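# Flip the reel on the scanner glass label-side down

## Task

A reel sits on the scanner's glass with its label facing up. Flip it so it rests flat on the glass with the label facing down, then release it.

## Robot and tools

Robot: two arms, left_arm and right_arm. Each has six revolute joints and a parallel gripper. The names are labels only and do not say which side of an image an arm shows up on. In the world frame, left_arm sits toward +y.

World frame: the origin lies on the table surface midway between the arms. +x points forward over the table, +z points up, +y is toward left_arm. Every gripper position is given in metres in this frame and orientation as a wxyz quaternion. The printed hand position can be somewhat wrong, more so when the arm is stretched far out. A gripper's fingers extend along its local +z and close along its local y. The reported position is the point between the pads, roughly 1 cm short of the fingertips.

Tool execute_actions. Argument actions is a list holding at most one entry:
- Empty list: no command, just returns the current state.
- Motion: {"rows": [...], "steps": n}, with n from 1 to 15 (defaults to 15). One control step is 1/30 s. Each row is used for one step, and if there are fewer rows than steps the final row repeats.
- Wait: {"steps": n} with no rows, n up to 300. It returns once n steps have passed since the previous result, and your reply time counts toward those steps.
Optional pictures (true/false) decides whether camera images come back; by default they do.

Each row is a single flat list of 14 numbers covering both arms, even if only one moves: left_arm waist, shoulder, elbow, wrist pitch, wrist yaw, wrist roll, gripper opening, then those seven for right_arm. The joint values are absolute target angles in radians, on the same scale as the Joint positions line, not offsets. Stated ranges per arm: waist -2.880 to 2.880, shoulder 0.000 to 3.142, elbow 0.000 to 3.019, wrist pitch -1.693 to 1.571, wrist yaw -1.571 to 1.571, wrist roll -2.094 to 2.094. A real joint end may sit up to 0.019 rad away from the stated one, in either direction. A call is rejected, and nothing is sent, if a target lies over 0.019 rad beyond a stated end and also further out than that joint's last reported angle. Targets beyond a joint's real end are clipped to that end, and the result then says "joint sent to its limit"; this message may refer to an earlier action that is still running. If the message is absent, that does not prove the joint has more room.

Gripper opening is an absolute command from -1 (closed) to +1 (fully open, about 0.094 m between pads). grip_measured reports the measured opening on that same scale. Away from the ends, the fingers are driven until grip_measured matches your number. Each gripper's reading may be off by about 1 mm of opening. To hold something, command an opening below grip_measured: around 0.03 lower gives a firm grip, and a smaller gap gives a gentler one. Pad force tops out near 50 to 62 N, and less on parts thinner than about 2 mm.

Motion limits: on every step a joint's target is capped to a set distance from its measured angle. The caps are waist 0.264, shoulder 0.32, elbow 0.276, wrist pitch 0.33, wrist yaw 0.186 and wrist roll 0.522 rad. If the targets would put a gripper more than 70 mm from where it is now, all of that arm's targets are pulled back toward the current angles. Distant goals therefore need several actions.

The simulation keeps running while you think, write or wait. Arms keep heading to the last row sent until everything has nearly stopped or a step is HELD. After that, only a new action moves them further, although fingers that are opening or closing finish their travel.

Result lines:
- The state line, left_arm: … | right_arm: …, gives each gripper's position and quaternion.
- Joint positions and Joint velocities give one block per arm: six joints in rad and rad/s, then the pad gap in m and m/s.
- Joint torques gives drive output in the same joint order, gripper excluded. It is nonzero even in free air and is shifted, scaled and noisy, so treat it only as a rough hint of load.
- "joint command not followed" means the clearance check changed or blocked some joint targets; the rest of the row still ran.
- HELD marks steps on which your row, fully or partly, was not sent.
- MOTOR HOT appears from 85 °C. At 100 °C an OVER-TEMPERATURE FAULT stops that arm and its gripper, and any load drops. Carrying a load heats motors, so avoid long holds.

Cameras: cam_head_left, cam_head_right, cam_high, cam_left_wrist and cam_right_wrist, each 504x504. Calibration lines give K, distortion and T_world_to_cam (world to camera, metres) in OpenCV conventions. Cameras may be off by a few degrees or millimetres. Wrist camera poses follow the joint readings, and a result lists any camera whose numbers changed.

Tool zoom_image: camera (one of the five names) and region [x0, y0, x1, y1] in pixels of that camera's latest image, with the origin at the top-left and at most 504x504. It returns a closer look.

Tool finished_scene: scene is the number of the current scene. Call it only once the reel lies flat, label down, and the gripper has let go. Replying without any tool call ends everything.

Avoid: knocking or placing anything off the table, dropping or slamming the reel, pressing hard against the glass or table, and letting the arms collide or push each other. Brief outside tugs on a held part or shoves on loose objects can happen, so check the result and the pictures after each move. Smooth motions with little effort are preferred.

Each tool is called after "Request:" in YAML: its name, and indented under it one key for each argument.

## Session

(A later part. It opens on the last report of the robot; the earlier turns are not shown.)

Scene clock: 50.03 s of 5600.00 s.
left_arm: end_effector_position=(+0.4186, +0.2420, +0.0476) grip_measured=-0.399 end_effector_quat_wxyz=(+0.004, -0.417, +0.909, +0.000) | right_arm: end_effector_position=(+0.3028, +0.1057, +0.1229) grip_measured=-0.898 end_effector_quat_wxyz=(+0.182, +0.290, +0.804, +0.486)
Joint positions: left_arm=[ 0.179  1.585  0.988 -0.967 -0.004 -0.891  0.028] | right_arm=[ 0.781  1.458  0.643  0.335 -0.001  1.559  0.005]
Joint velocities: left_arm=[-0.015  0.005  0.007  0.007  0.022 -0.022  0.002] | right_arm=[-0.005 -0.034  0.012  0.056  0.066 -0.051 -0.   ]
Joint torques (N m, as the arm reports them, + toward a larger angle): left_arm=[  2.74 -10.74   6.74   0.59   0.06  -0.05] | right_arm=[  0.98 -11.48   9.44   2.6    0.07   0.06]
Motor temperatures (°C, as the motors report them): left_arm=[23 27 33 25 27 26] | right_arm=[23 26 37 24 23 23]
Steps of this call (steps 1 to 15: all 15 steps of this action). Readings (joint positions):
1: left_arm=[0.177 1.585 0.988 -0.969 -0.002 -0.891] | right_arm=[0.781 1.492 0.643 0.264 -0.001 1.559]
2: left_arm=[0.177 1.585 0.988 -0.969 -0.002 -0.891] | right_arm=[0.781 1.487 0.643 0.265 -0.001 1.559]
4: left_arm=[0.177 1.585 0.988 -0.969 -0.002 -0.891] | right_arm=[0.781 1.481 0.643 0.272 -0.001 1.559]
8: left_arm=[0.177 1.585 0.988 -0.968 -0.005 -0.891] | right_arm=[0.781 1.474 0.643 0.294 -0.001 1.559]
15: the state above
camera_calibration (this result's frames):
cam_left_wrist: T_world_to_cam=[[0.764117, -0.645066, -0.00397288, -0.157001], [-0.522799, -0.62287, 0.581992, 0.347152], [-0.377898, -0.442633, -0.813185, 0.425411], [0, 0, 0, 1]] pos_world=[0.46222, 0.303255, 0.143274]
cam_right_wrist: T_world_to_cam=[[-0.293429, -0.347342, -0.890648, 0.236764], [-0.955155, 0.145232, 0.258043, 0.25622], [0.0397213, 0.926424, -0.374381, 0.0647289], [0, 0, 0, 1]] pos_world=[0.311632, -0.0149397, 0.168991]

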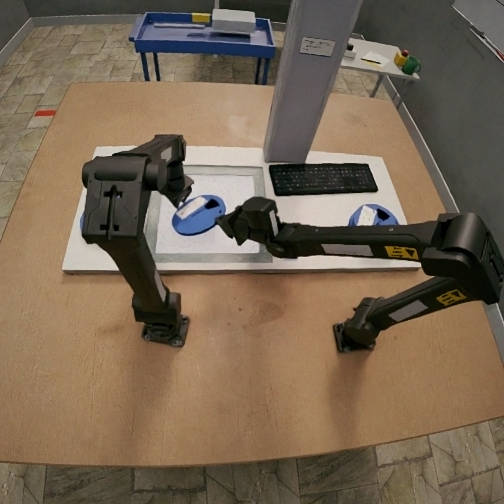

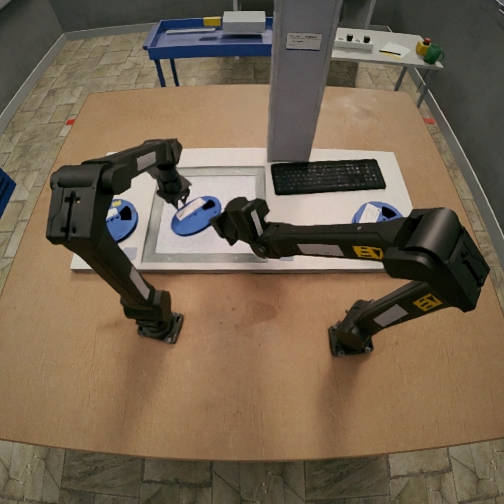

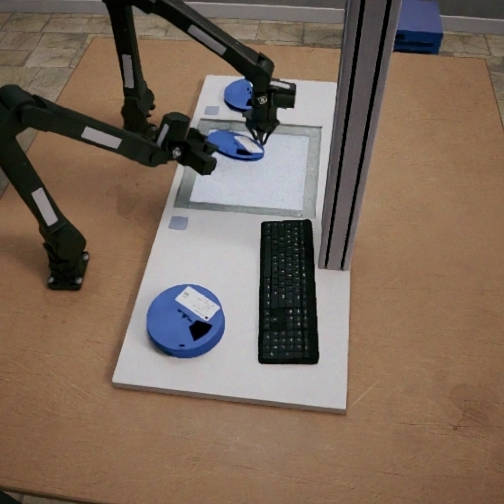

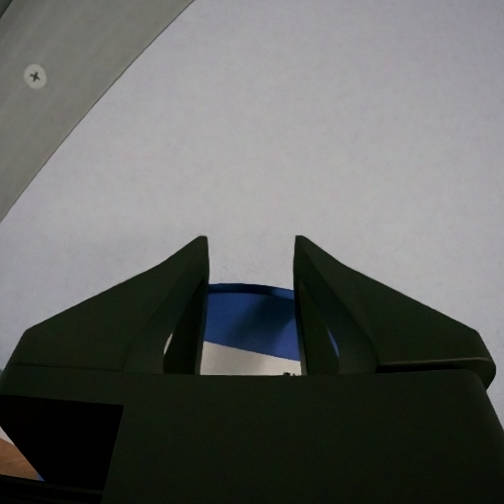

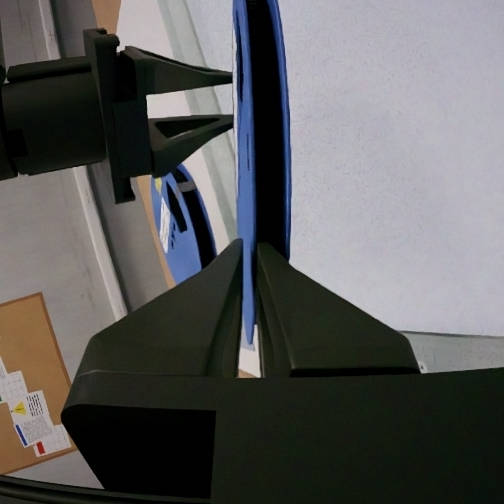

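Request:
execute_actions:
  actions:
    - {"rows":[[0.18,1.588,0.98,-0.966,0,-0.9,-0.4,0.785,1.44,0.69,0.37,0,1.571,-0.93],[0.18,1.588,0.98,-0.966,0,-0.9,-0.4,0.785,1.44,0.69,0.37,0,1.571,-0.96],[0.18,1.588,0.98,-0.966,0,-0.9,-0.4,0.785,1.44,0.69,0.37,0,1.571,-1],[0.18,1.588,0.98,-0.966,0,-0.9,-0.4,0.785,1.44,0.69,0.37,0,1.571,-1],[0.18,1.588,0.98,-0.966,0,-0.9,-0.4,0.785,1.44,0.69,0.37,0,1.571,-1],[0.2,1.57,1,-0.966,0,-0.9,-0.4,0.785,1.44,0.69,0.37,0,1.571,-1],[0.22,1.55,1,-0.97,0,-0.9,-0.4,0.785,1.44,0.69,0.37,0,1.571,-1],[0.24,1.52,1,-0.98,0,-0.9,-0.4,0.785,1.44,0.69,0.37,0,1.571,-1],[0.27,1.49,1,-0.99,0,-0.9,-0.4,0.785,1.44,0.69,0.37,0,1.571,-1],[0.3,1.46,1,-1.0,0,-0.9,-0.4,0.785,1.44,0.695,0.35,0,1.571,-1]],"steps":10}
  pictures: false

Request:
execute_actions:
  actions:
    - {"rows":[[0.33,1.43,1,-1.01,0,-0.9,-0.71,0.785,1.434,0.702,0.32,0,1.571,-1],[0.36,1.4,1,-1.02,0,-0.9,-0.71,0.785,1.428,0.711,0.295,0,1.571,-1],[0.39,1.37,1,-1.03,0,-0.9,-0.71,0.785,1.422,0.72,0.27,0,1.571,-1],[0.42,1.34,1,-1.04,0,-0.9,-0.71,0.785,1.416,0.729,0.245,0,1.571,-1],[0.45,1.31,1,-1.05,0,-0.9,-0.71,0.785,1.41,0.738,0.22,0,1.571,-1],[0.48,1.29,1,-1.06,0,-0.9,-0.71,0.785,1.404,0.747,0.195,0,1.571,-1],[0.51,1.27,1,-1.07,0,-0.9,-0.71,0.785,1.398,0.756,0.17,0,1.571,-1],[0.54,1.26,1,-1.08,0,-0.9,-0.71,0.785,1.392,0.765,0.145,0,1.571,-1],[0.57,1.25,1,-1.09,0,-0.9,-0.71,0.785,1.386,0.774,0.12,0,1.571,-1],[0.6,1.25,1,-1.1,0,-0.9,-0.71,0.785,1.38,0.783,0.095,0,1.571,-1],[0.63,1.25,1,-1.1,0,-0.9,-0.71,0.785,1.375,0.792,0.07,0,1.571,-1],[0.66,1.25,1,-1.1,0,-0.9,-0.71,0.785,1.37,0.801,0.045,0,1.571,-1],[0.69,1.25,1,-1.1,0,-0.9,-0.71,0.785,1.365,0.81,0.02,0,1.571,-1],[0.72,1.25,1,-1.1,0,-0.9,-0.71,0.785,1.36,0.819,-0.005,0,1.571,-1],[0.75,1.25,1,-1.1,0,-0.9,-0.71,0.785,1.358,0.828,-0.03,0,1.571,-1]]}
  pictures: false

Request:
execute_actions:
  actions:
    - {"rows":[[0.75,1.25,1,-1.1,0,-0.9,-0.71,0.785,1.356,0.839,-0.055,0,1.571,-1],[0.75,1.25,1,-1.1,0,-0.9,-0.71,0.785,1.354,0.852,-0.083,0,1.571,-1],[0.75,1.25,1,-1.1,0,-0.9,-0.71,0.785,1.351,0.867,-0.115,0,1.571,-1],[0.75,1.25,1,-1.1,0,-0.9,-0.71,0.785,1.348,0.884,-0.15,0,1.571,-1],[0.75,1.25,1,-1.1,0,-0.9,-0.71,0.785,1.348,0.901,-0.185,0,1.571,-1],[0.75,1.25,1,-1.1,0,-0.9,-0.71,0.785,1.348,0.918,-0.22,0,1.571,-1],[0.75,1.25,1,-1.1,0,-0.9,-0.71,0.785,1.35,0.935,-0.255,0,1.571,-1],[0.75,1.25,1,-1.1,0,-0.9,-0.71,0.785,1.355,0.952,-0.29,0,1.571,-1],[0.75,1.25,1,-1.1,0,-0.9,-0.71,0.785,1.36,0.969,-0.325,0,1.571,-1],[0.75,1.25,1,-1.1,0,-0.9,-0.71,0.785,1.365,0.986,-0.36,0,1.571,-1],[0.75,1.25,1,-1.1,0,-0.9,-0.71,0.785,1.369,1.003,-0.391,0,1.571,-1],[0.75,1.25,1,-1.1,0,-0.9,-0.71,0.785,1.373,1.019,-0.422,0,1.571,-1],[0.75,1.25,1,-1.1,0,-0.9,-0.71,0.785,1.377,1.036,-0.453,0,1.571,-1],[0.75,1.25,1,-1.1,0,-0.9,-0.71,0.785,1.381,1.052,-0.484,0,1.571,-1],[0.75,1.25,1,-1.1,0,-0.9,-0.71,0.785,1.385,1.069,-0.515,0,1.571,-1]]}
  pictures: false

Request:
execute_actions:
  actions:
    - {"rows":[[0.75,1.25,1,-1.1,0,-0.9,-0.71,0.785,1.389,1.085,-0.546,0,1.571,-1],[0.75,1.25,1,-1.1,0,-0.9,-0.71,0.785,1.393,1.101,-0.577,0,1.571,-1],[0.75,1.25,1,-1.1,0,-0.9,-0.71,0.785,1.397,1.118,-0.608,0,1.571,-1],[0.75,1.25,1,-1.1,0,-0.9,-0.71,0.785,1.401,1.134,-0.639,0,1.571,-1],[0.75,1.25,1,-1.1,0,-0.9,-0.71,0.785,1.405,1.15,-0.67,0,1.571,-1],[0.75,1.25,1,-1.1,0,-0.9,-0.71,0.785,1.412,1.167,-0.697,0,1.571,-1],[0.75,1.25,1,-1.1,0,-0.9,-0.71,0.785,1.419,1.184,-0.724,0,1.571,-1],[0.75,1.25,1,-1.1,0,-0.9,-0.71,0.785,1.426,1.201,-0.751,0,1.571,-1],[0.75,1.25,1,-1.1,0,-0.9,-0.71,0.785,1.433,1.218,-0.778,0,1.571,-1],[0.75,1.25,1,-1.1,0,-0.9,-0.71,0.785,1.44,1.235,-0.805,0,1.571,-1],[0.75,1.25,1,-1.1,0,-0.9,-0.71,0.785,1.447,1.252,-0.832,0,1.571,-1],[0.75,1.25,1,-1.1,0,-0.9,-0.71,0.785,1.454,1.269,-0.859,0,1.571,-1],[0.75,1.25,1,-1.1,0,-0.9,-0.71,0.785,1.461,1.286,-0.886,0,1.571,-1],[0.75,1.25,1,-1.1,0,-0.9,-0.71,0.785,1.468,1.303,-0.913,0,1.571,-1],[0.75,1.25,1,-1.1,0,-0.9,-0.71,0.785,1.475,1.32,-0.94,0,1.571,-1]]}
  pictures: false

Request:
execute_actions:
  actions:
    - {"rows":[[0.75,1.25,1,-1.1,0,-0.9,-0.71,0.785,1.481,1.337,-0.96,0,1.571,-1],[0.75,1.25,1,-1.1,0,-0.9,-0.71,0.785,1.487,1.354,-0.98,0,1.571,-1],[0.75,1.25,1,-1.1,0,-0.9,-0.71,0.785,1.495,1.371,-1.002,0,1.571,-1],[0.75,1.25,1,-1.1,0,-0.9,-0.71,0.785,1.504,1.388,-1.026,0,1.571,-1],[0.75,1.25,1,-1.1,0,-0.9,-0.71,0.785,1.513,1.405,-1.05,0,1.571,-1],[0.75,1.25,1,-1.1,0,-0.9,-0.71,0.785,1.522,1.422,-1.074,0,1.571,-1],[0.75,1.25,1,-1.1,0,-0.9,-0.71,0.785,1.531,1.439,-1.098,0,1.571,-1],[0.75,1.25,1,-1.1,0,-0.9,-0.71,0.785,1.54,1.456,-1.122,0,1.571,-1],[0.75,1.25,1,-1.1,0,-0.9,-0.71,0.785,1.549,1.473,-1.146,0,1.571,-1],[0.75,1.25,1,-1.1,0,-0.9,-0.71,0.785,1.558,1.49,-1.17,0,1.571,-1],[0.75,1.25,1,-1.1,0,-0.9,-0.71,0.785,1.567,1.507,-1.194,0,1.571,-1],[0.75,1.25,1,-1.1,0,-0.9,-0.71,0.785,1.576,1.524,-1.218,0,1.571,-1],[0.75,1.25,1,-1.1,0,-0.9,-0.71,0.785,1.585,1.541,-1.242,0,1.571,-1],[0.75,1.25,1,-1.1,0,-0.9,-0.71,0.785,1.595,1.558,-1.266,0,1.571,-1],[0.75,1.25,1,-1.1,0,-0.9,-0.71,0.785,1.603,1.575,-1.29,0,1.571,-1]]}

Scene clock: 79.17 s of 5600.00 s.
left_arm: end_effector_position=(+0.4186, +0.2586, +0.0616) grip_measured=-0.399 end_effector_quat_wxyz=(+0.014, -0.436, +0.900, -0.007) | right_arm: end_effector_position=(+0.3033, +0.1063, +0.1246) grip_measured=-0.977 end_effector_quat_wxyz=(+0.183, +0.289, +0.802, +0.489)
Joint positions: left_arm=[ 0.222  1.549  0.988 -0.978  0.001 -0.891  0.028] | right_arm=[ 0.781  1.457  0.643  0.343 -0.001  1.559  0.001]
Joint velocities: left_arm=[ 0.63  -0.581 -0.007 -0.188 -0.022 -0.066 -0.   ] | right_arm=[ 0.005  0.015 -0.007  0.007 -0.007 -0.007 -0.001]
Joint torques (N m, as the arm reports them, + toward a larger angle): left_arm=[  6.03 -15.33   8.59   0.33  -0.06  -0.06] | right_arm=[  0.87 -10.66   9.86   1.82   0.07   0.05]
Motor temperatures (°C, as the motors report them): left_arm=[23 27 33 25 27 26] | right_arm=[23 27 38 24 23 23]
Steps of this call (steps 1 to 15: the robot went on to your last target; steps 16 to 90: nothing new was sent; then 25.80 s passed at rest; steps 91 to 100: all 10 steps of this action). Readings (joint positions):
91: left_arm=[0.179 1.585 0.988 -0.967 -0.004 -0.891] | right_arm=[0.781 1.458 0.643 0.337 -0.001 1.559]
92: left_arm=[0.179 1.585 0.988 -0.967 -0.004 -0.891] | right_arm=[0.781 1.458 0.643 0.337 -0.001 1.559]
94: left_arm=[0.179 1.585 0.988 -0.967 -0.004 -0.891] | right_arm=[0.781 1.458 0.643 0.338 -0.001 1.559]
98: left_arm=[0.191 1.577 0.988 -0.968 -0.000 -0.891] | right_arm=[0.781 1.457 0.643 0.343 -0.001 1.559]
100: the state above

Scene clock: 79.67 s of 5600.00 s.
left_arm: end_effector_position=(+0.3491, +0.4341, +0.1827) grip_measured=-0.709 end_effector_quat_wxyz=(-0.120, +0.630, -0.767, +0.025) | right_arm: end_effector_position=(+0.3035, +0.1066, +0.1479) grip_measured=-0.978 end_effector_quat_wxyz=(+0.163, +0.300, +0.833, +0.436)
Joint positions: left_arm=[ 0.694  1.221  0.988 -1.091  0.    -0.891  0.014] | right_arm=[ 0.781  1.385  0.746  0.037 -0.001  1.559  0.001]
Joint velocities: left_arm=[ 0.806  0.181  0.002 -0.007 -0.022  0.022  0.   ] | right_arm=[ 0.005 -0.142  0.222 -0.72   0.007 -0.007 -0.   ]
Joint torques (N m, as the arm reports them, + toward a larger angle): left_arm=[ 3.51 -7.07 10.12  0.73 -0.03 -0.04] | right_arm=[  1.04 -11.81  11.43   1.14   0.09   0.06]
Motor temperatures (°C, as the motors report them): left_arm=[23 27 33 25 27 26] | right_arm=[23 27 38 24 23 23]
Steps of this call (steps 1 to 15: all 15 steps of this action). Readings (joint positions):
1: left_arm=[0.247 1.526 0.988 -0.986 0.001 -0.891] | right_arm=[0.781 1.457 0.643 0.343 -0.001 1.559]
2: left_arm=[0.277 1.497 0.988 -0.994 0.001 -0.891] | right_arm=[0.781 1.456 0.644 0.337 -0.001 1.559]
4: left_arm=[0.350 1.426 0.988 -1.012 0.001 -0.891] | right_arm=[0.781 1.451 0.652 0.306 -0.001 1.559]
8: left_arm=[0.496 1.279 0.988 -1.050 0.000 -0.891] | right_arm=[0.781 1.428 0.687 0.214 -0.001 1.559]
15: the state above

Scene clock: 80.17 s of 5600.00 s.
left_arm: end_effector_position=(+0.3376, +0.4559, +0.1738) grip_measured=-0.709 end_effector_quat_wxyz=(-0.108, +0.655, -0.747, +0.018) | right_arm: end_effector_position=(+0.3034, +0.1064, +0.1806) grip_measured=-0.978 end_effector_quat_wxyz=(+0.124, +0.317, +0.879, +0.333)
Joint positions: left_arm=[ 0.757  1.245  0.988 -1.093 -0.001 -0.892  0.014] | right_arm=[ 0.781  1.371  0.965 -0.438 -0.001  1.559  0.001]
Joint velocities: left_arm=[-0.015 -0.015 -0.002 -0.032 -0.022 -0.081 -0.001] | right_arm=[ 0.005 -0.005  0.427 -0.916  0.022 -0.081  0.   ]
Joint torques (N m, as the arm reports them, + toward a larger angle): left_arm=[ 1.73 -8.11 10.02  0.59 -0.01 -0.07] | right_arm=[ 1.03 -9.24 13.    0.96  0.1   0.06]
Motor temperatures (°C, as the motors report them): left_arm=[23 27 33 25 27 26] | right_arm=[23 27 39 24 23 23]
Steps of this call (steps 1 to 15: all 15 steps of this action). Readings (joint positions):
1: left_arm=[0.720 1.228 0.988 -1.091 0.000 -0.891] | right_arm=[0.781 1.381 0.754 0.012 -0.001 1.559]
2: left_arm=[0.741 1.234 0.988 -1.092 -0.000 -0.891] | right_arm=[0.781 1.378 0.764 -0.014 -0.001 1.559]
4: left_arm=[0.763 1.243 0.988 -1.093 -0.001 -0.891] | right_arm=[0.781 1.374 0.788 -0.071 -0.001 1.559]
8: left_arm=[0.760 1.245 0.988 -1.093 -0.001 -0.892] | right_arm=[0.781 1.371 0.853 -0.204 -0.001 1.559]
15: the state above

Scene clock: 80.67 s of 5600.00 s.
left_arm: end_effector_position=(+0.3376, +0.4559, +0.1738) grip_measured=-0.709 end_effector_quat_wxyz=(-0.108, +0.655, -0.747, +0.018) | right_arm: end_effector_position=(+0.3013, +0.1039, +0.2040) grip_measured=-0.978 end_effector_quat_wxyz=(+0.080, +0.331, +0.916, +0.214)
Joint positions: left_arm=[ 0.757  1.245  0.988 -1.093 -0.001 -0.892  0.014] | right_arm=[ 0.781  1.451  1.213 -0.872 -0.001  1.559  0.001]
Joint velocities: left_arm=[-0.005 -0.005  0.027 -0.012 -0.037  0.007  0.   ] | right_arm=[-0.015  0.23   0.481 -0.784 -0.081 -0.051  0.   ]
Joint torques (N m, as the arm reports them, + toward a larger angle): left_arm=[ 1.95 -8.02 10.01  0.69 -0.01 -0.08] | right_arm=[  1.   -11.31  13.05   0.88   0.12   0.09]
Motor temperatures (°C, as the motors report them): left_arm=[23 27 33 25 27 26] | right_arm=[23 27 39 24 23 23]
Steps of this call (steps 1 to 15: all 15 steps of this action). Readings (joint positions):
1: left_arm=[0.757 1.245 0.988 -1.093 -0.001 -0.892] | right_arm=[0.781 1.371 0.980 -0.470 -0.001 1.559]
2: left_arm=[0.757 1.245 0.988 -1.093 -0.001 -0.892] | right_arm=[0.781 1.373 0.995 -0.502 -0.001 1.559]
4: left_arm=[0.757 1.245 0.988 -1.093 -0.001 -0.892] | right_arm=[0.781 1.379 1.027 -0.565 -0.001 1.559]
8: left_arm=[0.757 1.245 0.988 -1.093 -0.001 -0.892] | right_arm=[0.781 1.399 1.093 -0.683 -0.001 1.559]
15: the state above

Scene clock: 81.17 s of 5600.00 s.
left_arm: end_effector_position=(+0.3376, +0.4559, +0.1738) grip_measured=-0.709 end_effector_quat_wxyz=(-0.108, +0.655, -0.747, +0.018) | right_arm: end_effector_position=(+0.3040, +0.1071, +0.2291) grip_measured=-0.978 end_effector_quat_wxyz=(+0.041, +0.337, +0.934, +0.110)
Joint positions: left_arm=[ 0.757  1.245  0.988 -1.093 -0.001 -0.892  0.014] | right_arm=[ 0.781  1.575  1.468 -1.228 -0.001  1.559  0.001]
Joint velocities: left_arm=[-0.005  0.005 -0.002 -0.017 -0.007  0.022  0.   ] | right_arm=[-0.005  0.269  0.491 -0.711 -0.051  0.007 -0.   ]
Joint torques (N m, as the arm reports them, + toward a larger angle): left_arm=[ 1.91 -7.62  9.88  0.6   0.   -0.04] | right_arm=[  1.02 -12.83  13.05   0.3    0.11   0.09]
Motor temperatures (°C, as the motors report them): left_arm=[23 27 33 25 27 26] | right_arm=[23 27 39 24 23 23]
Steps of this call (steps 1 to 15: all 15 steps of this action). Readings (joint positions):
1: left_arm=[0.757 1.245 0.988 -1.093 -0.001 -0.892] | right_arm=[0.781 1.458 1.229 -0.898 -0.001 1.559]
2: left_arm=[0.757 1.245 0.988 -1.093 -0.001 -0.892] | right_arm=[0.781 1.466 1.244 -0.922 -0.001 1.559]
4: left_arm=[0.757 1.245 0.988 -1.093 -0.001 -0.892] | right_arm=[0.781 1.480 1.276 -0.967 -0.001 1.559]
8: left_arm=[0.757 1.245 0.988 -1.093 -0.001 -0.892] | right_arm=[0.781 1.512 1.346 -1.061 -0.001 1.559]
15: the state above
camera_calibration (this result's frames):
cam_left_wrist: T_world_to_cam=[[0.977741, -0.131153, 0.163775, -0.292193], [-0.193734, -0.864028, 0.464676, 0.383822], [0.0805623, -0.486061, -0.870204, 0.467043], [0, 0, 0, 1]] pos_world=[0.322422, 0.520322, 0.275923]
cam_right_wrist: T_world_to_cam=[[-0.627608, -0.740135, -0.241472, 0.327128], [-0.715935, 0.426835, 0.552493, 0.0594252], [-0.305851, 0.519627, -0.797774, 0.348739], [0, 0, 0, 1]] pos_world=[0.354515, 0.0355401, 0.324375]

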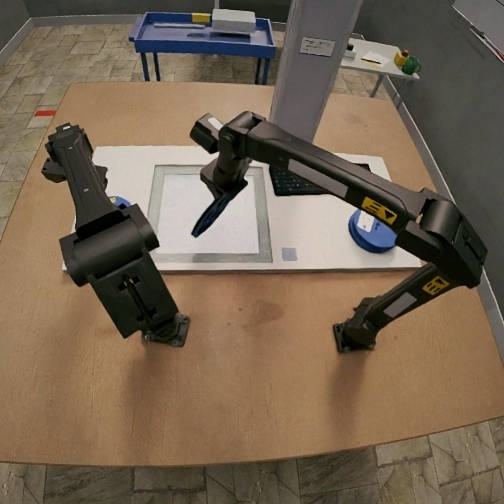

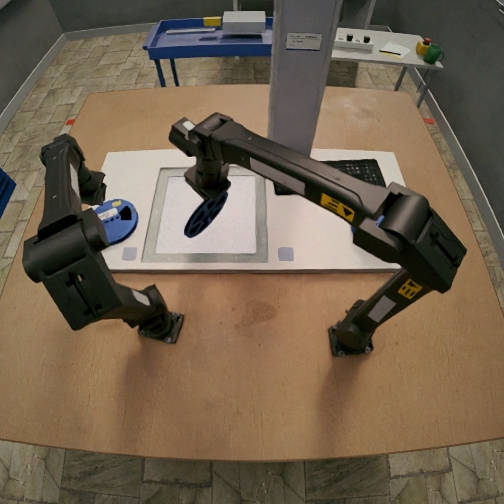

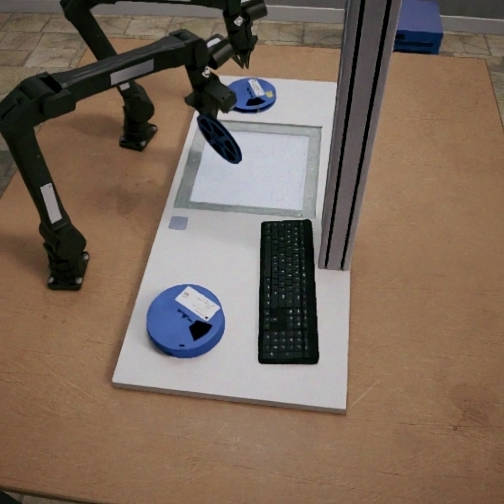

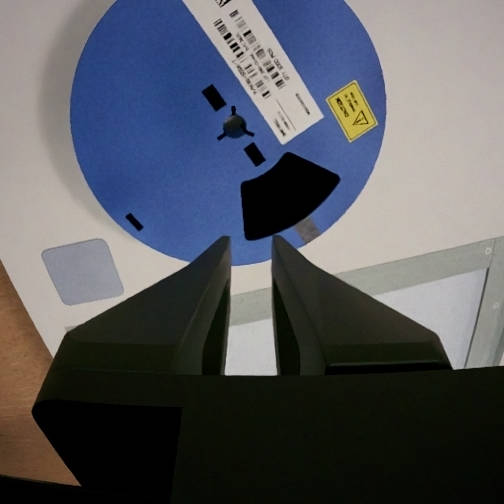

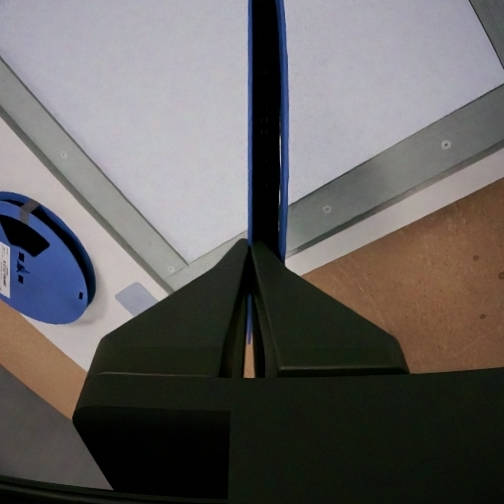

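Request:
execute_actions:
  actions:
    - {"rows":[[0.75,1.25,1,-1.1,0,-0.9,-0.71,0.78,1.603,1.575,-1.29,0,1.53,-1],[0.75,1.25,1,-1.1,0,-0.9,-0.71,0.775,1.603,1.575,-1.29,0,1.5,-1],[0.75,1.25,1,-1.1,0,-0.9,-0.71,0.77,1.603,1.575,-1.29,0,1.46,-1],[0.75,1.25,1,-1.1,0,-0.9,-0.71,0.765,1.603,1.575,-1.29,0,1.41,-1],[0.75,1.25,1,-1.1,0,-0.9,-0.71,0.76,1.603,1.575,-1.29,0,1.35,-1],[0.75,1.25,1,-1.1,0,-0.9,-0.71,0.755,1.603,1.575,-1.29,0,1.28,-1],[0.75,1.25,1,-1.1,0,-0.9,-0.71,0.75,1.603,1.575,-1.29,0,1.2,-1],[0.75,1.25,1,-1.1,0,-0.9,-0.71,0.745,1.603,1.575,-1.29,0,1.11,-1],[0.75,1.25,1,-1.1,0,-0.9,-0.71,0.74,1.603,1.575,-1.29,0,1.01,-1],[0.75,1.25,1,-1.1,0,-0.9,-0.71,0.735,1.603,1.575,-1.29,0,0.9,-1],[0.75,1.25,1,-1.1,0,-0.9,-0.71,0.73,1.603,1.575,-1.29,0,0.78,-1],[0.75,1.25,1,-1.1,0,-0.9,-0.71,0.725,1.603,1.575,-1.29,0,0.66,-1],[0.75,1.25,1,-1.1,0,-0.9,-0.71,0.72,1.603,1.575,-1.29,0,0.53,-1],[0.75,1.25,1,-1.1,0,-0.9,-0.71,0.72,1.603,1.575,-1.29,0,0.4,-1],[0.75,1.25,1,-1.1,0,-0.9,-0.71,0.72,1.603,1.575,-1.29,0,-1.58,-1]]}
  pictures: false

Request:
execute_actions:
  actions:
    - {"steps":42}

Scene clock: 90.27 s of 5600.00 s.
left_arm: end_effector_position=(+0.3376, +0.4559, +0.1738) grip_measured=-0.709 end_effector_quat_wxyz=(-0.108, +0.655, -0.747, +0.018) | right_arm: end_effector_position=(+0.3239, +0.0885, +0.2307) grip_measured=-0.978 end_effector_quat_wxyz=(+0.071, -0.029, +0.994, +0.072)
Joint positions: left_arm=[ 0.757  1.245  0.988 -1.093 -0.001 -0.892  0.014] | right_arm=[ 0.73   1.593  1.499 -1.274 -0.001  0.757  0.001]
Joint velocities: left_arm=[-0.015  0.005 -0.002 -0.007  0.022  0.022  0.   ] | right_arm=[-0.142 -0.015 -0.007  0.007  0.051 -2.864  0.   ]
Joint torques (N m, as the arm reports them, + toward a larger angle): left_arm=[ 1.94 -7.63  9.98  0.69  0.    0.  ] | right_arm=[  1.04 -13.27  12.83   0.05   0.08  -0.11]
Motor temperatures (°C, as the motors report them): left_arm=[23 27 34 25 27 26] | right_arm=[23 27 42 24 23 23]
Steps of this call (steps 1 to 30: the robot went on to your last target; steps 31 to 90: nothing new was sent; then 5.60 s passed at rest; steps 91 to 105: all 15 steps of this action). Readings (joint positions):
91: left_arm=[0.757 1.245 0.988 -1.093 -0.001 -0.892] | right_arm=[0.781 1.593 1.499 -1.274 -0.001 1.557]
92: left_arm=[0.757 1.245 0.988 -1.093 -0.001 -0.892] | right_arm=[0.781 1.593 1.499 -1.274 -0.001 1.549]
94: left_arm=[0.757 1.245 0.988 -1.093 -0.001 -0.892] | right_arm=[0.781 1.593 1.499 -1.274 -0.001 1.515]
98: left_arm=[0.757 1.245 0.988 -1.093 -0.001 -0.892] | right_arm=[0.772 1.593 1.499 -1.274 -0.001 1.353]
105: the state above

Scene clock: 91.67 s of 5600.00 s.
left_arm: end_effector_position=(+0.3376, +0.4559, +0.1738) grip_measured=-0.709 end_effector_quat_wxyz=(-0.108, +0.655, -0.747, +0.018) | right_arm: end_effector_position=(+0.3271, +0.0854, +0.2307) grip_measured=-0.978 end_effector_quat_wxyz=(-0.094, +0.922, -0.374, +0.037)
Joint positions: left_arm=[ 0.757  1.245  0.988 -1.093 -0.001 -0.892  0.014] | right_arm=[ 0.721  1.593  1.499 -1.274 -0.    -1.565  0.001]
Joint velocities: left_arm=[-0.015 -0.005 -0.017  0.007  0.007  0.066 -0.   ] | right_arm=[ 0.015 -0.024  0.007 -0.007 -0.037  0.022 -0.   ]
Joint torques (N m, as the arm reports them, + toward a larger angle): left_arm=[ 2.   -7.44 10.08  0.7  -0.01 -0.05] | right_arm=[  0.72 -13.23  12.73   0.04  -0.08  -0.13]
Motor temperatures (°C, as the motors report them): left_arm=[23 27 34 25 27 26] | right_arm=[23 27 42 24 23 23]
Steps of this call (steps 1 to 42: the robot went on to your last target). Readings (joint positions):
1: left_arm=[0.757 1.245 0.988 -1.093 -0.001 -0.892] | right_arm=[0.726 1.593 1.499 -1.274 -0.001 0.659]
2: left_arm=[0.757 1.245 0.988 -1.093 -0.001 -0.892] | right_arm=[0.723 1.593 1.499 -1.274 -0.000 0.561]
4: left_arm=[0.757 1.245 0.988 -1.093 -0.001 -0.892] | right_arm=[0.721 1.593 1.499 -1.274 -0.000 0.364]
8: left_arm=[0.757 1.245 0.988 -1.093 -0.001 -0.892] | right_arm=[0.721 1.593 1.499 -1.274 -0.000 -0.029]
42: the state above
camera_calibration (this result's frames):
cam_left_wrist: T_world_to_cam=[[0.977741, -0.131153, 0.163775, -0.292193], [-0.193734, -0.864028, 0.464676, 0.383822], [0.0805623, -0.486061, -0.870204, 0.467043], [0, 0, 0, 1]] pos_world=[0.322422, 0.520322, 0.275923]
cam_right_wrist: T_world_to_cam=[[0.690549, 0.696863, 0.19371, -0.328355], [0.508399, -0.658153, 0.555306, -0.224122], [0.514463, -0.284984, -0.808772, 0.171296], [0, 0, 0, 1]] pos_world=[0.252563, 0.130129, 0.326601]

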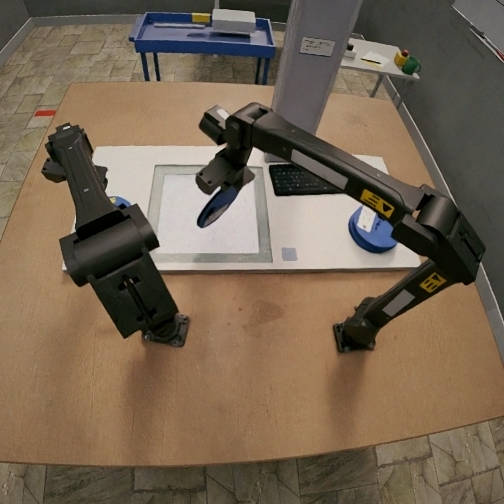

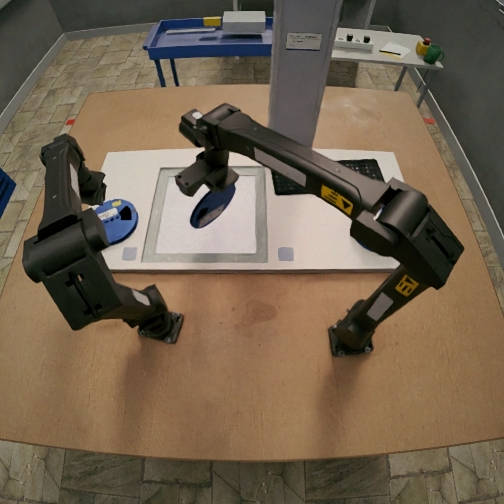

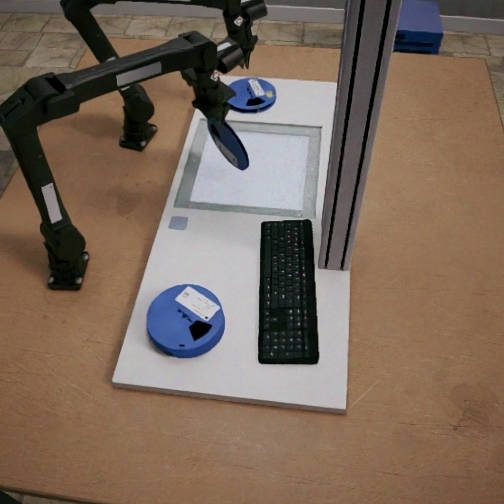

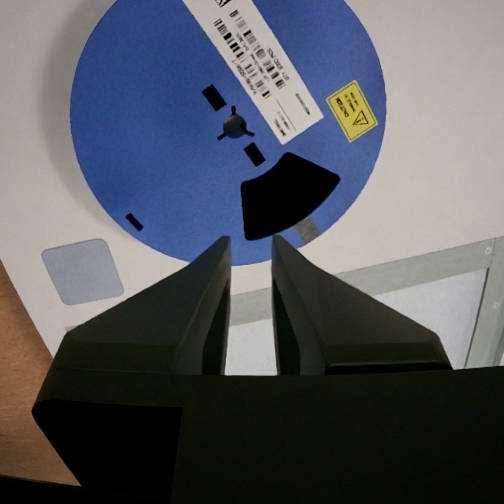

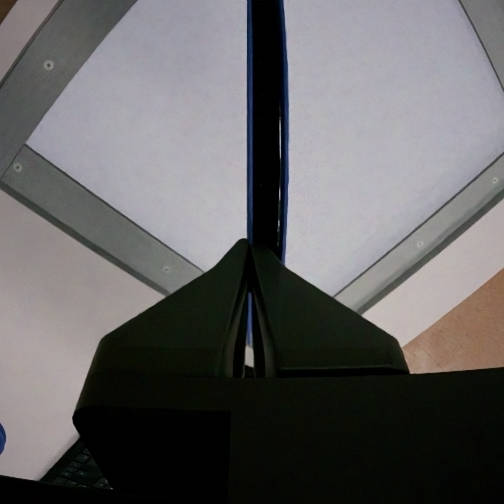

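Request:
execute_actions:
  actions:
    - {"rows":[[0.75,1.25,1,-1.1,0,-0.9,-0.71,0.72,1.59,1.54,-1.25,0,-1.58,-1],[0.75,1.25,1,-1.1,0,-0.9,-0.71,0.72,1.58,1.51,-1.23,0,-1.58,-1],[0.75,1.25,1,-1.1,0,-0.9,-0.71,0.72,1.575,1.495,-1.205,0,-1.58,-1],[0.75,1.25,1,-1.1,0,-0.9,-0.71,0.72,1.57,1.487,-1.175,0,-1.58,-1],[0.75,1.25,1,-1.1,0,-0.9,-0.71,0.72,1.568,1.478,-1.142,0,-1.58,-1],[0.75,1.25,1,-1.1,0,-0.9,-0.71,0.72,1.567,1.468,-1.108,0,-1.58,-1],[0.75,1.25,1,-1.1,0,-0.9,-0.71,0.72,1.566,1.457,-1.074,0,-1.58,-1],[0.75,1.25,1,-1.1,0,-0.9,-0.71,0.72,1.565,1.445,-1.04,0,-1.58,-1],[0.75,1.25,1,-1.1,0,-0.9,-0.71,0.72,1.564,1.432,-1.006,0,-1.58,-1],[0.75,1.25,1,-1.1,0,-0.9,-0.71,0.72,1.563,1.419,-0.972,0,-1.58,-1],[0.75,1.25,1,-1.1,0,-0.9,-0.71,0.72,1.562,1.406,-0.938,0,-1.58,-1],[0.75,1.25,1,-1.1,0,-0.9,-0.71,0.72,1.561,1.392,-0.904,0,-1.58,-1],[0.75,1.25,1,-1.1,0,-0.9,-0.71,0.72,1.56,1.378,-0.87,0,-1.58,-1],[0.75,1.25,1,-1.1,0,-0.9,-0.71,0.72,1.557,1.363,-0.84,0,-1.58,-1],[0.75,1.25,1,-1.1,0,-0.9,-0.71,0.72,1.552,1.346,-0.81,0,-1.58,-1]]}
  pictures: false

Request:
execute_actions:
  actions:
    - {"rows":[[0.75,1.25,1,-1.1,0,-0.9,-0.71,0.72,1.544,1.324,-0.786,0,-1.58,-1],[0.75,1.25,1,-1.1,0,-0.9,-0.71,0.72,1.535,1.302,-0.762,0,-1.58,-1],[0.75,1.25,1,-1.1,0,-0.9,-0.71,0.72,1.525,1.28,-0.738,0,-1.58,-1],[0.75,1.25,1,-1.1,0,-0.9,-0.71,0.72,1.515,1.258,-0.714,0,-1.58,-1],[0.75,1.25,1,-1.1,0,-0.9,-0.71,0.72,1.505,1.236,-0.69,0,-1.58,-1],[0.75,1.25,1,-1.1,0,-0.9,-0.71,0.72,1.494,1.214,-0.666,0,-1.58,-1],[0.75,1.25,1,-1.1,0,-0.9,-0.71,0.72,1.483,1.193,-0.642,0,-1.58,-1],[0.75,1.25,1,-1.1,0,-0.9,-0.71,0.72,1.473,1.172,-0.618,0,-1.58,-1],[0.75,1.25,1,-1.1,0,-0.9,-0.71,0.72,1.463,1.151,-0.595,0,-1.58,-1],[0.75,1.25,1,-1.1,0,-0.9,-0.71,0.72,1.453,1.13,-0.572,0,-1.58,-1]],"steps":10}
  pictures: false

Request:
execute_actions:
  actions:
    - {"rows":[[0.75,1.25,1,-1.1,0,-0.9,-0.71,0.72,1.445,1.112,-0.548,0,-1.58,-1],[0.75,1.25,1,-1.1,0,-0.9,-0.71,0.72,1.437,1.094,-0.524,0,-1.58,-1],[0.75,1.25,1,-1.1,0,-0.9,-0.71,0.72,1.429,1.076,-0.5,0,-1.58,-1],[0.75,1.25,1,-1.1,0,-0.9,-0.71,0.72,1.422,1.058,-0.476,0,-1.58,-1],[0.75,1.25,1,-1.1,0,-0.9,-0.71,0.72,1.415,1.04,-0.452,0,-1.58,-1],[0.75,1.25,1,-1.1,0,-0.9,-0.71,0.72,1.408,1.022,-0.428,0,-1.58,-1],[0.75,1.25,1,-1.1,0,-0.9,-0.71,0.72,1.401,1.004,-0.404,0,-1.58,-1],[0.75,1.25,1,-1.1,0,-0.9,-0.71,0.72,1.395,0.986,-0.38,0,-1.58,-1],[0.75,1.25,1,-1.1,0,-0.9,-0.71,0.72,1.389,0.968,-0.356,0,-1.58,-1],[0.75,1.25,1,-1.1,0,-0.9,-0.71,0.72,1.383,0.95,-0.332,0,-1.58,-1],[0.75,1.25,1,-1.1,0,-0.9,-0.71,0.72,1.378,0.933,-0.308,0,-1.58,-1],[0.75,1.25,1,-1.1,0,-0.9,-0.71,0.72,1.373,0.916,-0.283,0,-1.58,-1],[0.75,1.25,1,-1.1,0,-0.9,-0.71,0.72,1.368,0.899,-0.258,0,-1.58,-1],[0.75,1.25,1,-1.1,0,-0.9,-0.71,0.72,1.364,0.882,-0.233,0,-1.58,-1],[0.75,1.25,1,-1.1,0,-0.9,-0.71,0.72,1.36,0.865,-0.208,0,-1.58,-1]]}
  pictures: false

Request:
execute_actions:
  actions:
    - {"rows":[[0.75,1.25,1,-1.1,0,-0.9,-0.71,0.72,1.357,0.849,-0.18,0,-1.58,-1],[0.75,1.25,1,-1.1,0,-0.9,-0.71,0.72,1.354,0.833,-0.152,0,-1.58,-1],[0.75,1.25,1,-1.1,0,-0.9,-0.71,0.72,1.352,0.817,-0.124,0,-1.58,-1],[0.75,1.25,1,-1.1,0,-0.9,-0.71,0.72,1.352,0.802,-0.096,0,-1.58,-1],[0.75,1.25,1,-1.1,0,-0.9,-0.71,0.72,1.352,0.787,-0.068,0,-1.58,-1],[0.75,1.25,1,-1.1,0,-0.9,-0.71,0.72,1.352,0.772,-0.04,0,-1.58,-1],[0.75,1.25,1,-1.1,0,-0.9,-0.71,0.72,1.352,0.757,-0.012,0,-1.58,-1],[0.75,1.25,1,-1.1,0,-0.9,-0.71,0.72,1.352,0.742,0.016,0,-1.58,-1],[0.75,1.25,1,-1.1,0,-0.9,-0.71,0.72,1.352,0.727,0.044,0,-1.58,-1],[0.75,1.25,1,-1.1,0,-0.9,-0.71,0.72,1.352,0.712,0.072,0,-1.58,-1],[0.75,1.25,1,-1.1,0,-0.9,-0.71,0.72,1.355,0.697,0.1,0,-1.58,-1],[0.75,1.25,1,-1.1,0,-0.9,-0.71,0.72,1.358,0.682,0.128,0,-1.58,-1],[0.75,1.25,1,-1.1,0,-0.9,-0.71,0.72,1.361,0.667,0.156,0,-1.58,-1],[0.75,1.25,1,-1.1,0,-0.9,-0.71,0.72,1.365,0.652,0.184,0,-1.58,-1],[0.75,1.25,1,-1.1,0,-0.9,-0.71,0.72,1.369,0.639,0.21,0,-1.58,-1]]}
  pictures: false

Request:
execute_actions:
  actions:
    - {"rows":[[0.73,1.25,1,-1.1,0,-0.9,-0.71,0.72,1.375,0.63,0.228,0,-1.58,-1],[0.71,1.25,1,-1.1,0,-0.9,-0.71,0.72,1.381,0.622,0.246,0,-1.58,-1],[0.69,1.25,1,-1.1,0,-0.9,-0.71,0.72,1.387,0.614,0.263,0,-1.58,-1],[0.67,1.25,1,-1.1,0,-0.9,-0.71,0.72,1.393,0.606,0.28,0,-1.58,-1],[0.65,1.25,1,-1.1,0,-0.9,-0.71,0.72,1.399,0.598,0.297,0,-1.58,-1],[0.63,1.25,1,-1.1,0,-0.9,-0.71,0.72,1.405,0.591,0.314,0,-1.58,-1],[0.61,1.25,1,-1.1,0,-0.9,-0.71,0.72,1.411,0.584,0.331,0,-1.58,-1],[0.59,1.25,1,-1.1,0,-0.9,-0.71,0.72,1.417,0.577,0.348,0,-1.58,-1],[0.57,1.25,1,-1.1,0,-0.9,-0.71,0.72,1.423,0.57,0.365,0,-1.58,-1],[0.55,1.25,1,-1.1,0,-0.9,-0.71,0.72,1.429,0.563,0.382,0,-1.58,-1],[0.53,1.25,1,-1.1,0,-0.9,-0.71,0.72,1.435,0.556,0.399,0,-1.58,-1],[0.51,1.25,1,-1.1,0,-0.9,-0.71,0.72,1.441,0.549,0.416,0,-1.58,-1],[0.49,1.25,1,-1.1,0,-0.9,-0.71,0.72,1.447,0.542,0.433,0,-1.58,-1],[0.47,1.25,1,-1.1,0,-0.9,-0.71,0.72,1.454,0.536,0.45,0,-1.58,-1],[0.45,1.25,1,-1.1,0,-0.9,-0.71,0.72,1.461,0.53,0.465,0,-1.58,-1]]}

Scene clock: 130.13 s of 5600.00 s.
left_arm: end_effector_position=(+0.3376, +0.4559, +0.1738) grip_measured=-0.709 end_effector_quat_wxyz=(-0.108, +0.655, -0.747, +0.018) | right_arm: end_effector_position=(+0.3635, +0.1234, +0.2080) grip_measured=-0.978 end_effector_quat_wxyz=(-0.213, +0.903, -0.364, +0.085)
Joint positions: left_arm=[ 0.757  1.245  0.988 -1.093 -0.001 -0.892  0.014] | right_arm=[ 0.721  1.59   1.38  -0.897 -0.    -1.568  0.001]
Joint velocities: left_arm=[-0.005 -0.005 -0.002 -0.002  0.007 -0.007  0.001] | right_arm=[-0.005 -0.034 -0.437  0.911  0.007  0.007 -0.   ]
Joint torques (N m, as the arm reports them, + toward a larger angle): left_arm=[ 1.94 -7.77 10.04  0.83 -0.02 -0.02] | right_arm=[  0.43 -17.67   7.62   1.6   -0.08  -0.07]
Motor temperatures (°C, as the motors report them): left_arm=[23 27 35 25 27 26] | right_arm=[23 28 46 24 23 23]
Steps of this call (steps 1 to 30: the robot went on to your last target; steps 31 to 90: nothing new was sent; then 34.97 s passed at rest; steps 91 to 105: all 15 steps of this action). Readings (joint positions):
91: left_arm=[0.757 1.245 0.988 -1.093 -0.001 -0.892] | right_arm=[0.721 1.593 1.499 -1.274 -0.000 -1.568]
92: left_arm=[0.757 1.245 0.988 -1.093 -0.001 -0.892] | right_arm=[0.721 1.593 1.499 -1.271 -0.000 -1.568]
94: left_arm=[0.757 1.245 0.988 -1.093 -0.001 -0.892] | right_arm=[0.721 1.593 1.497 -1.245 -0.000 -1.568]
98: left_arm=[0.757 1.245 0.988 -1.093 -0.001 -0.892] | right_arm=[0.721 1.592 1.475 -1.127 -0.000 -1.568]
105: the state above

Scene clock: 130.47 s of 5600.00 s.
left_arm: end_effector_position=(+0.3376, +0.4559, +0.1738) grip_measured=-0.709 end_effector_quat_wxyz=(-0.108, +0.655, -0.747, +0.018) | right_arm: end_effector_position=(+0.3513, +0.1107, +0.1895) grip_measured=-0.978 end_effector_quat_wxyz=(-0.276, +0.886, -0.357, +0.110)
Joint positions: left_arm=[ 0.757  1.245  0.988 -1.093 -0.001 -0.892  0.014] | right_arm=[ 0.721  1.496  1.174 -0.645 -0.    -1.568  0.001]
Joint velocities: left_arm=[-0.005 -0.015 -0.002  0.012 -0.007 -0.007 -0.001] | right_arm=[-0.024 -0.337 -0.608  0.647 -0.022  0.037 -0.   ]
Joint torques (N m, as the arm reports them, + toward a larger angle): left_arm=[ 1.48 -8.13 10.03  0.69 -0.02 -0.04] | right_arm=[  0.52 -14.22   7.56   1.75  -0.08  -0.09]
Motor temperatures (°C, as the motors report them): left_arm=[23 27 35 25 27 26] | right_arm=[23 28 46 24 23 23]
Steps of this call (steps 1 to 10: all 10 steps of this action). Readings (joint positions):
1: left_arm=[0.757 1.245 0.988 -1.093 -0.001 -0.892] | right_arm=[0.721 1.589 1.363 -0.867 -0.000 -1.568]
2: left_arm=[0.757 1.245 0.988 -1.093 -0.001 -0.892] | right_arm=[0.721 1.587 1.345 -0.839 -0.000 -1.568]
4: left_arm=[0.757 1.245 0.988 -1.093 -0.001 -0.892] | right_arm=[0.721 1.570 1.305 -0.785 -0.000 -1.568]
8: left_arm=[0.757 1.245 0.988 -1.093 -0.001 -0.892] | right_arm=[0.721 1.520 1.217 -0.690 -0.000 -1.568]
10: the state above

Scene clock: 130.97 s of 5600.00 s.
left_arm: end_effector_position=(+0.3376, +0.4559, +0.1738) grip_measured=-0.709 end_effector_quat_wxyz=(-0.108, +0.655, -0.747, +0.018) | right_arm: end_effector_position=(+0.3316, +0.0901, +0.1665) grip_measured=-0.978 end_effector_quat_wxyz=(-0.362, +0.854, -0.344, +0.145)
Joint positions: left_arm=[ 0.757  1.245  0.988 -1.093 -0.001 -0.892  0.014] | right_arm=[ 0.721  1.387  0.904 -0.286 -0.    -1.568  0.001]
Joint velocities: left_arm=[ 0.005 -0.005  0.002 -0.017  0.007  0.051 -0.   ] | right_arm=[-0.005 -0.132 -0.471  0.73   0.007  0.051 -0.   ]
Joint torques (N m, as the arm reports them, + toward a larger angle): left_arm=[ 2.   -8.17  9.97  0.72 -0.01 -0.05] | right_arm=[  0.31 -12.03   7.06   2.28  -0.03  -0.07]
Motor temperatures (°C, as the motors report them): left_arm=[23 27 35 25 27 26] | right_arm=[23 28 46 24 23 23]
Steps of this call (steps 1 to 15: all 15 steps of this action). Readings (joint positions):
1: left_arm=[0.757 1.245 0.988 -1.093 -0.001 -0.892] | right_arm=[0.721 1.485 1.153 -0.623 -0.000 -1.568]
2: left_arm=[0.757 1.245 0.988 -1.093 -0.001 -0.892] | right_arm=[0.721 1.475 1.133 -0.600 -0.000 -1.568]
4: left_arm=[0.757 1.245 0.988 -1.093 -0.001 -0.892] | right_arm=[0.721 1.458 1.096 -0.553 -0.000 -1.568]
8: left_arm=[0.757 1.245 0.988 -1.093 -0.001 -0.892] | right_arm=[0.721 1.429 1.025 -0.457 -0.000 -1.568]
15: the state above

Scene clock: 131.47 s of 5600.00 s.
left_arm: end_effector_position=(+0.3376, +0.4559, +0.1738) grip_measured=-0.709 end_effector_quat_wxyz=(-0.108, +0.655, -0.747, +0.018) | right_arm: end_effector_position=(+0.3167, +0.0746, +0.1378) grip_measured=-0.978 end_effector_quat_wxyz=(-0.446, +0.813, -0.328, +0.178)
Joint positions: left_arm=[ 0.757  1.245  0.988 -1.093 -0.001 -0.892  0.014] | right_arm=[ 0.721  1.369  0.673  0.128 -0.    -1.568  0.001]
Joint velocities: left_arm=[ 0.005 -0.005 -0.017  0.007  0.007 -0.007 -0.   ] | right_arm=[-0.024 -0.015 -0.413  0.774  0.007 -0.022 -0.001]
Joint torques (N m, as the arm reports them, + toward a larger angle): left_arm=[ 2.04 -7.55  9.96  0.63 -0.01 -0.03] | right_arm=[ 0.36 -8.65  6.64  2.26 -0.04 -0.04]
Motor temperatures (°C, as the motors report them): left_arm=[23 27 35 25 27 26] | right_arm=[23 28 45 24 23 23]
Steps of this call (steps 1 to 15: all 15 steps of this action). Readings (joint positions):
1: left_arm=[0.757 1.245 0.988 -1.093 -0.001 -0.892] | right_arm=[0.721 1.383 0.887 -0.260 -0.000 -1.568]
2: left_arm=[0.757 1.245 0.988 -1.093 -0.001 -0.892] | right_arm=[0.721 1.379 0.870 -0.234 -0.000 -1.568]
4: left_arm=[0.757 1.245 0.988 -1.093 -0.001 -0.892] | right_arm=[0.721 1.372 0.838 -0.180 -0.000 -1.568]
8: left_arm=[0.757 1.245 0.988 -1.093 -0.001 -0.892] | right_arm=[0.721 1.369 0.778 -0.068 -0.000 -1.568]
15: the state above

Scene clock: 131.97 s of 5600.00 s.
left_arm: end_effector_position=(+0.3793, +0.3604, +0.1738) grip_measured=-0.709 end_effector_quat_wxyz=(+0.105, -0.549, +0.829, -0.033) | right_arm: end_effector_position=(+0.3083, +0.0658, +0.1135) grip_measured=-0.978 end_effector_quat_wxyz=(-0.490, +0.788, -0.318, +0.196)
Joint positions: left_arm=[ 0.488  1.245  0.988 -1.093 -0.001 -0.892  0.014] | right_arm=[ 0.721  1.426  0.555  0.412 -0.    -1.568  0.001]
Joint velocities: left_arm=[-0.552 -0.005  0.012 -0.022 -0.037 -0.007 -0.   ] | right_arm=[-0.034  0.161 -0.178  0.486 -0.051 -0.095  0.   ]
Joint torques (N m, as the arm reports them, + toward a larger angle): left_arm=[ 2.5  -7.67 10.02  0.64  0.03 -0.01] | right_arm=[ 0.39 -6.3   5.22  1.9  -0.03 -0.04]
Motor temperatures (°C, as the motors report them): left_arm=[23 27 35 25 27 26] | right_arm=[23 28 45 24 23 23]
Steps of this call (steps 1 to 15: all 15 steps of this action). Readings (joint positions):
1: left_arm=[0.755 1.245 0.988 -1.093 -0.001 -0.892] | right_arm=[0.721 1.369 0.659 0.153 -0.000 -1.568]
2: left_arm=[0.751 1.245 0.988 -1.093 -0.001 -0.892] | right_arm=[0.721 1.369 0.647 0.174 -0.000 -1.568]
4: left_arm=[0.726 1.245 0.988 -1.093 -0.001 -0.892] | right_arm=[0.721 1.371 0.627 0.213 -0.000 -1.568]
8: left_arm=[0.636 1.245 0.988 -1.093 -0.001 -0.892] | right_arm=[0.721 1.387 0.600 0.285 -0.000 -1.568]
15: the state above
camera_calibration (this result's frames):
cam_left_wrist: T_world_to_cam=[[0.907598, -0.38658, 0.163775, -0.226876], [-0.416649, -0.781332, 0.464676, 0.364163], [-0.0516719, -0.489975, -0.870204, 0.468838], [0, 0, 0, 1]] pos_world=[0.381866, 0.426545, 0.275923]
cam_right_wrist: T_world_to_cam=[[0.32122, 0.315865, 0.892775, -0.219407], [0.239064, -0.939249, 0.246292, -0.0257914], [0.916333, 0.134316, -0.377218, -0.119875], [0, 0, 0, 1]] pos_world=[0.186489, 0.0611796, 0.157014]

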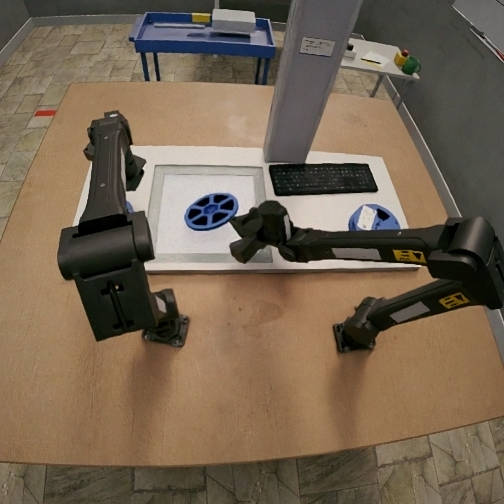

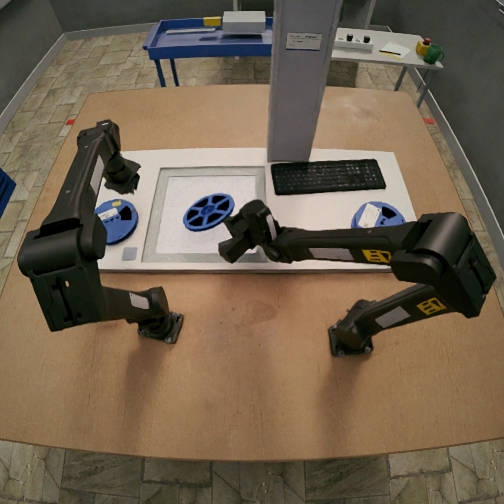

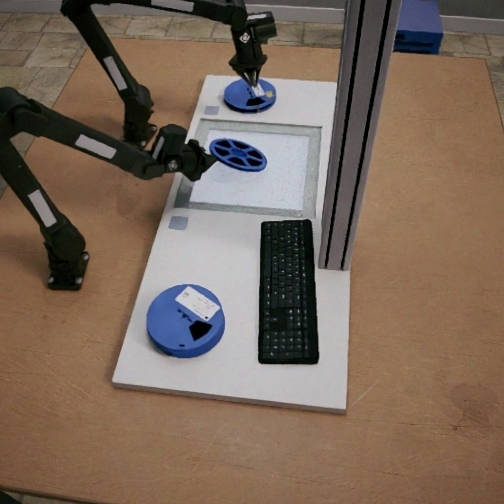

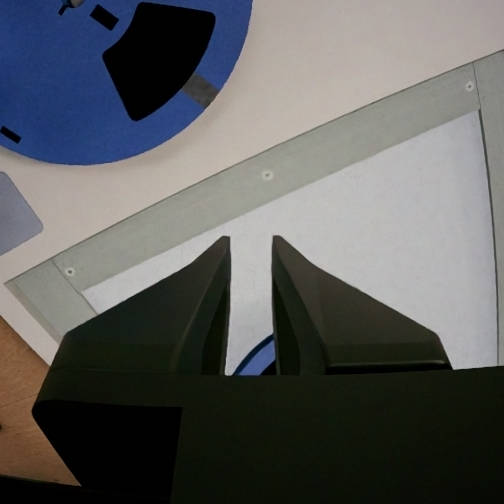

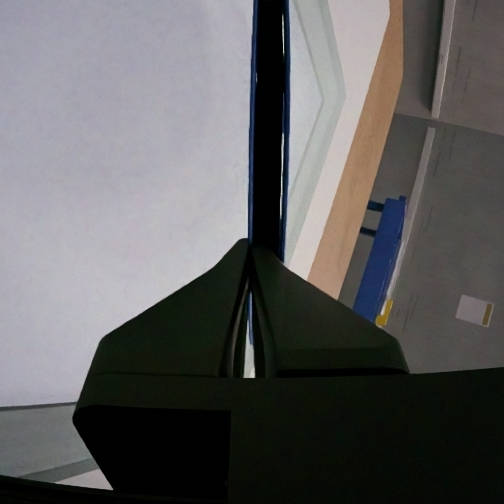

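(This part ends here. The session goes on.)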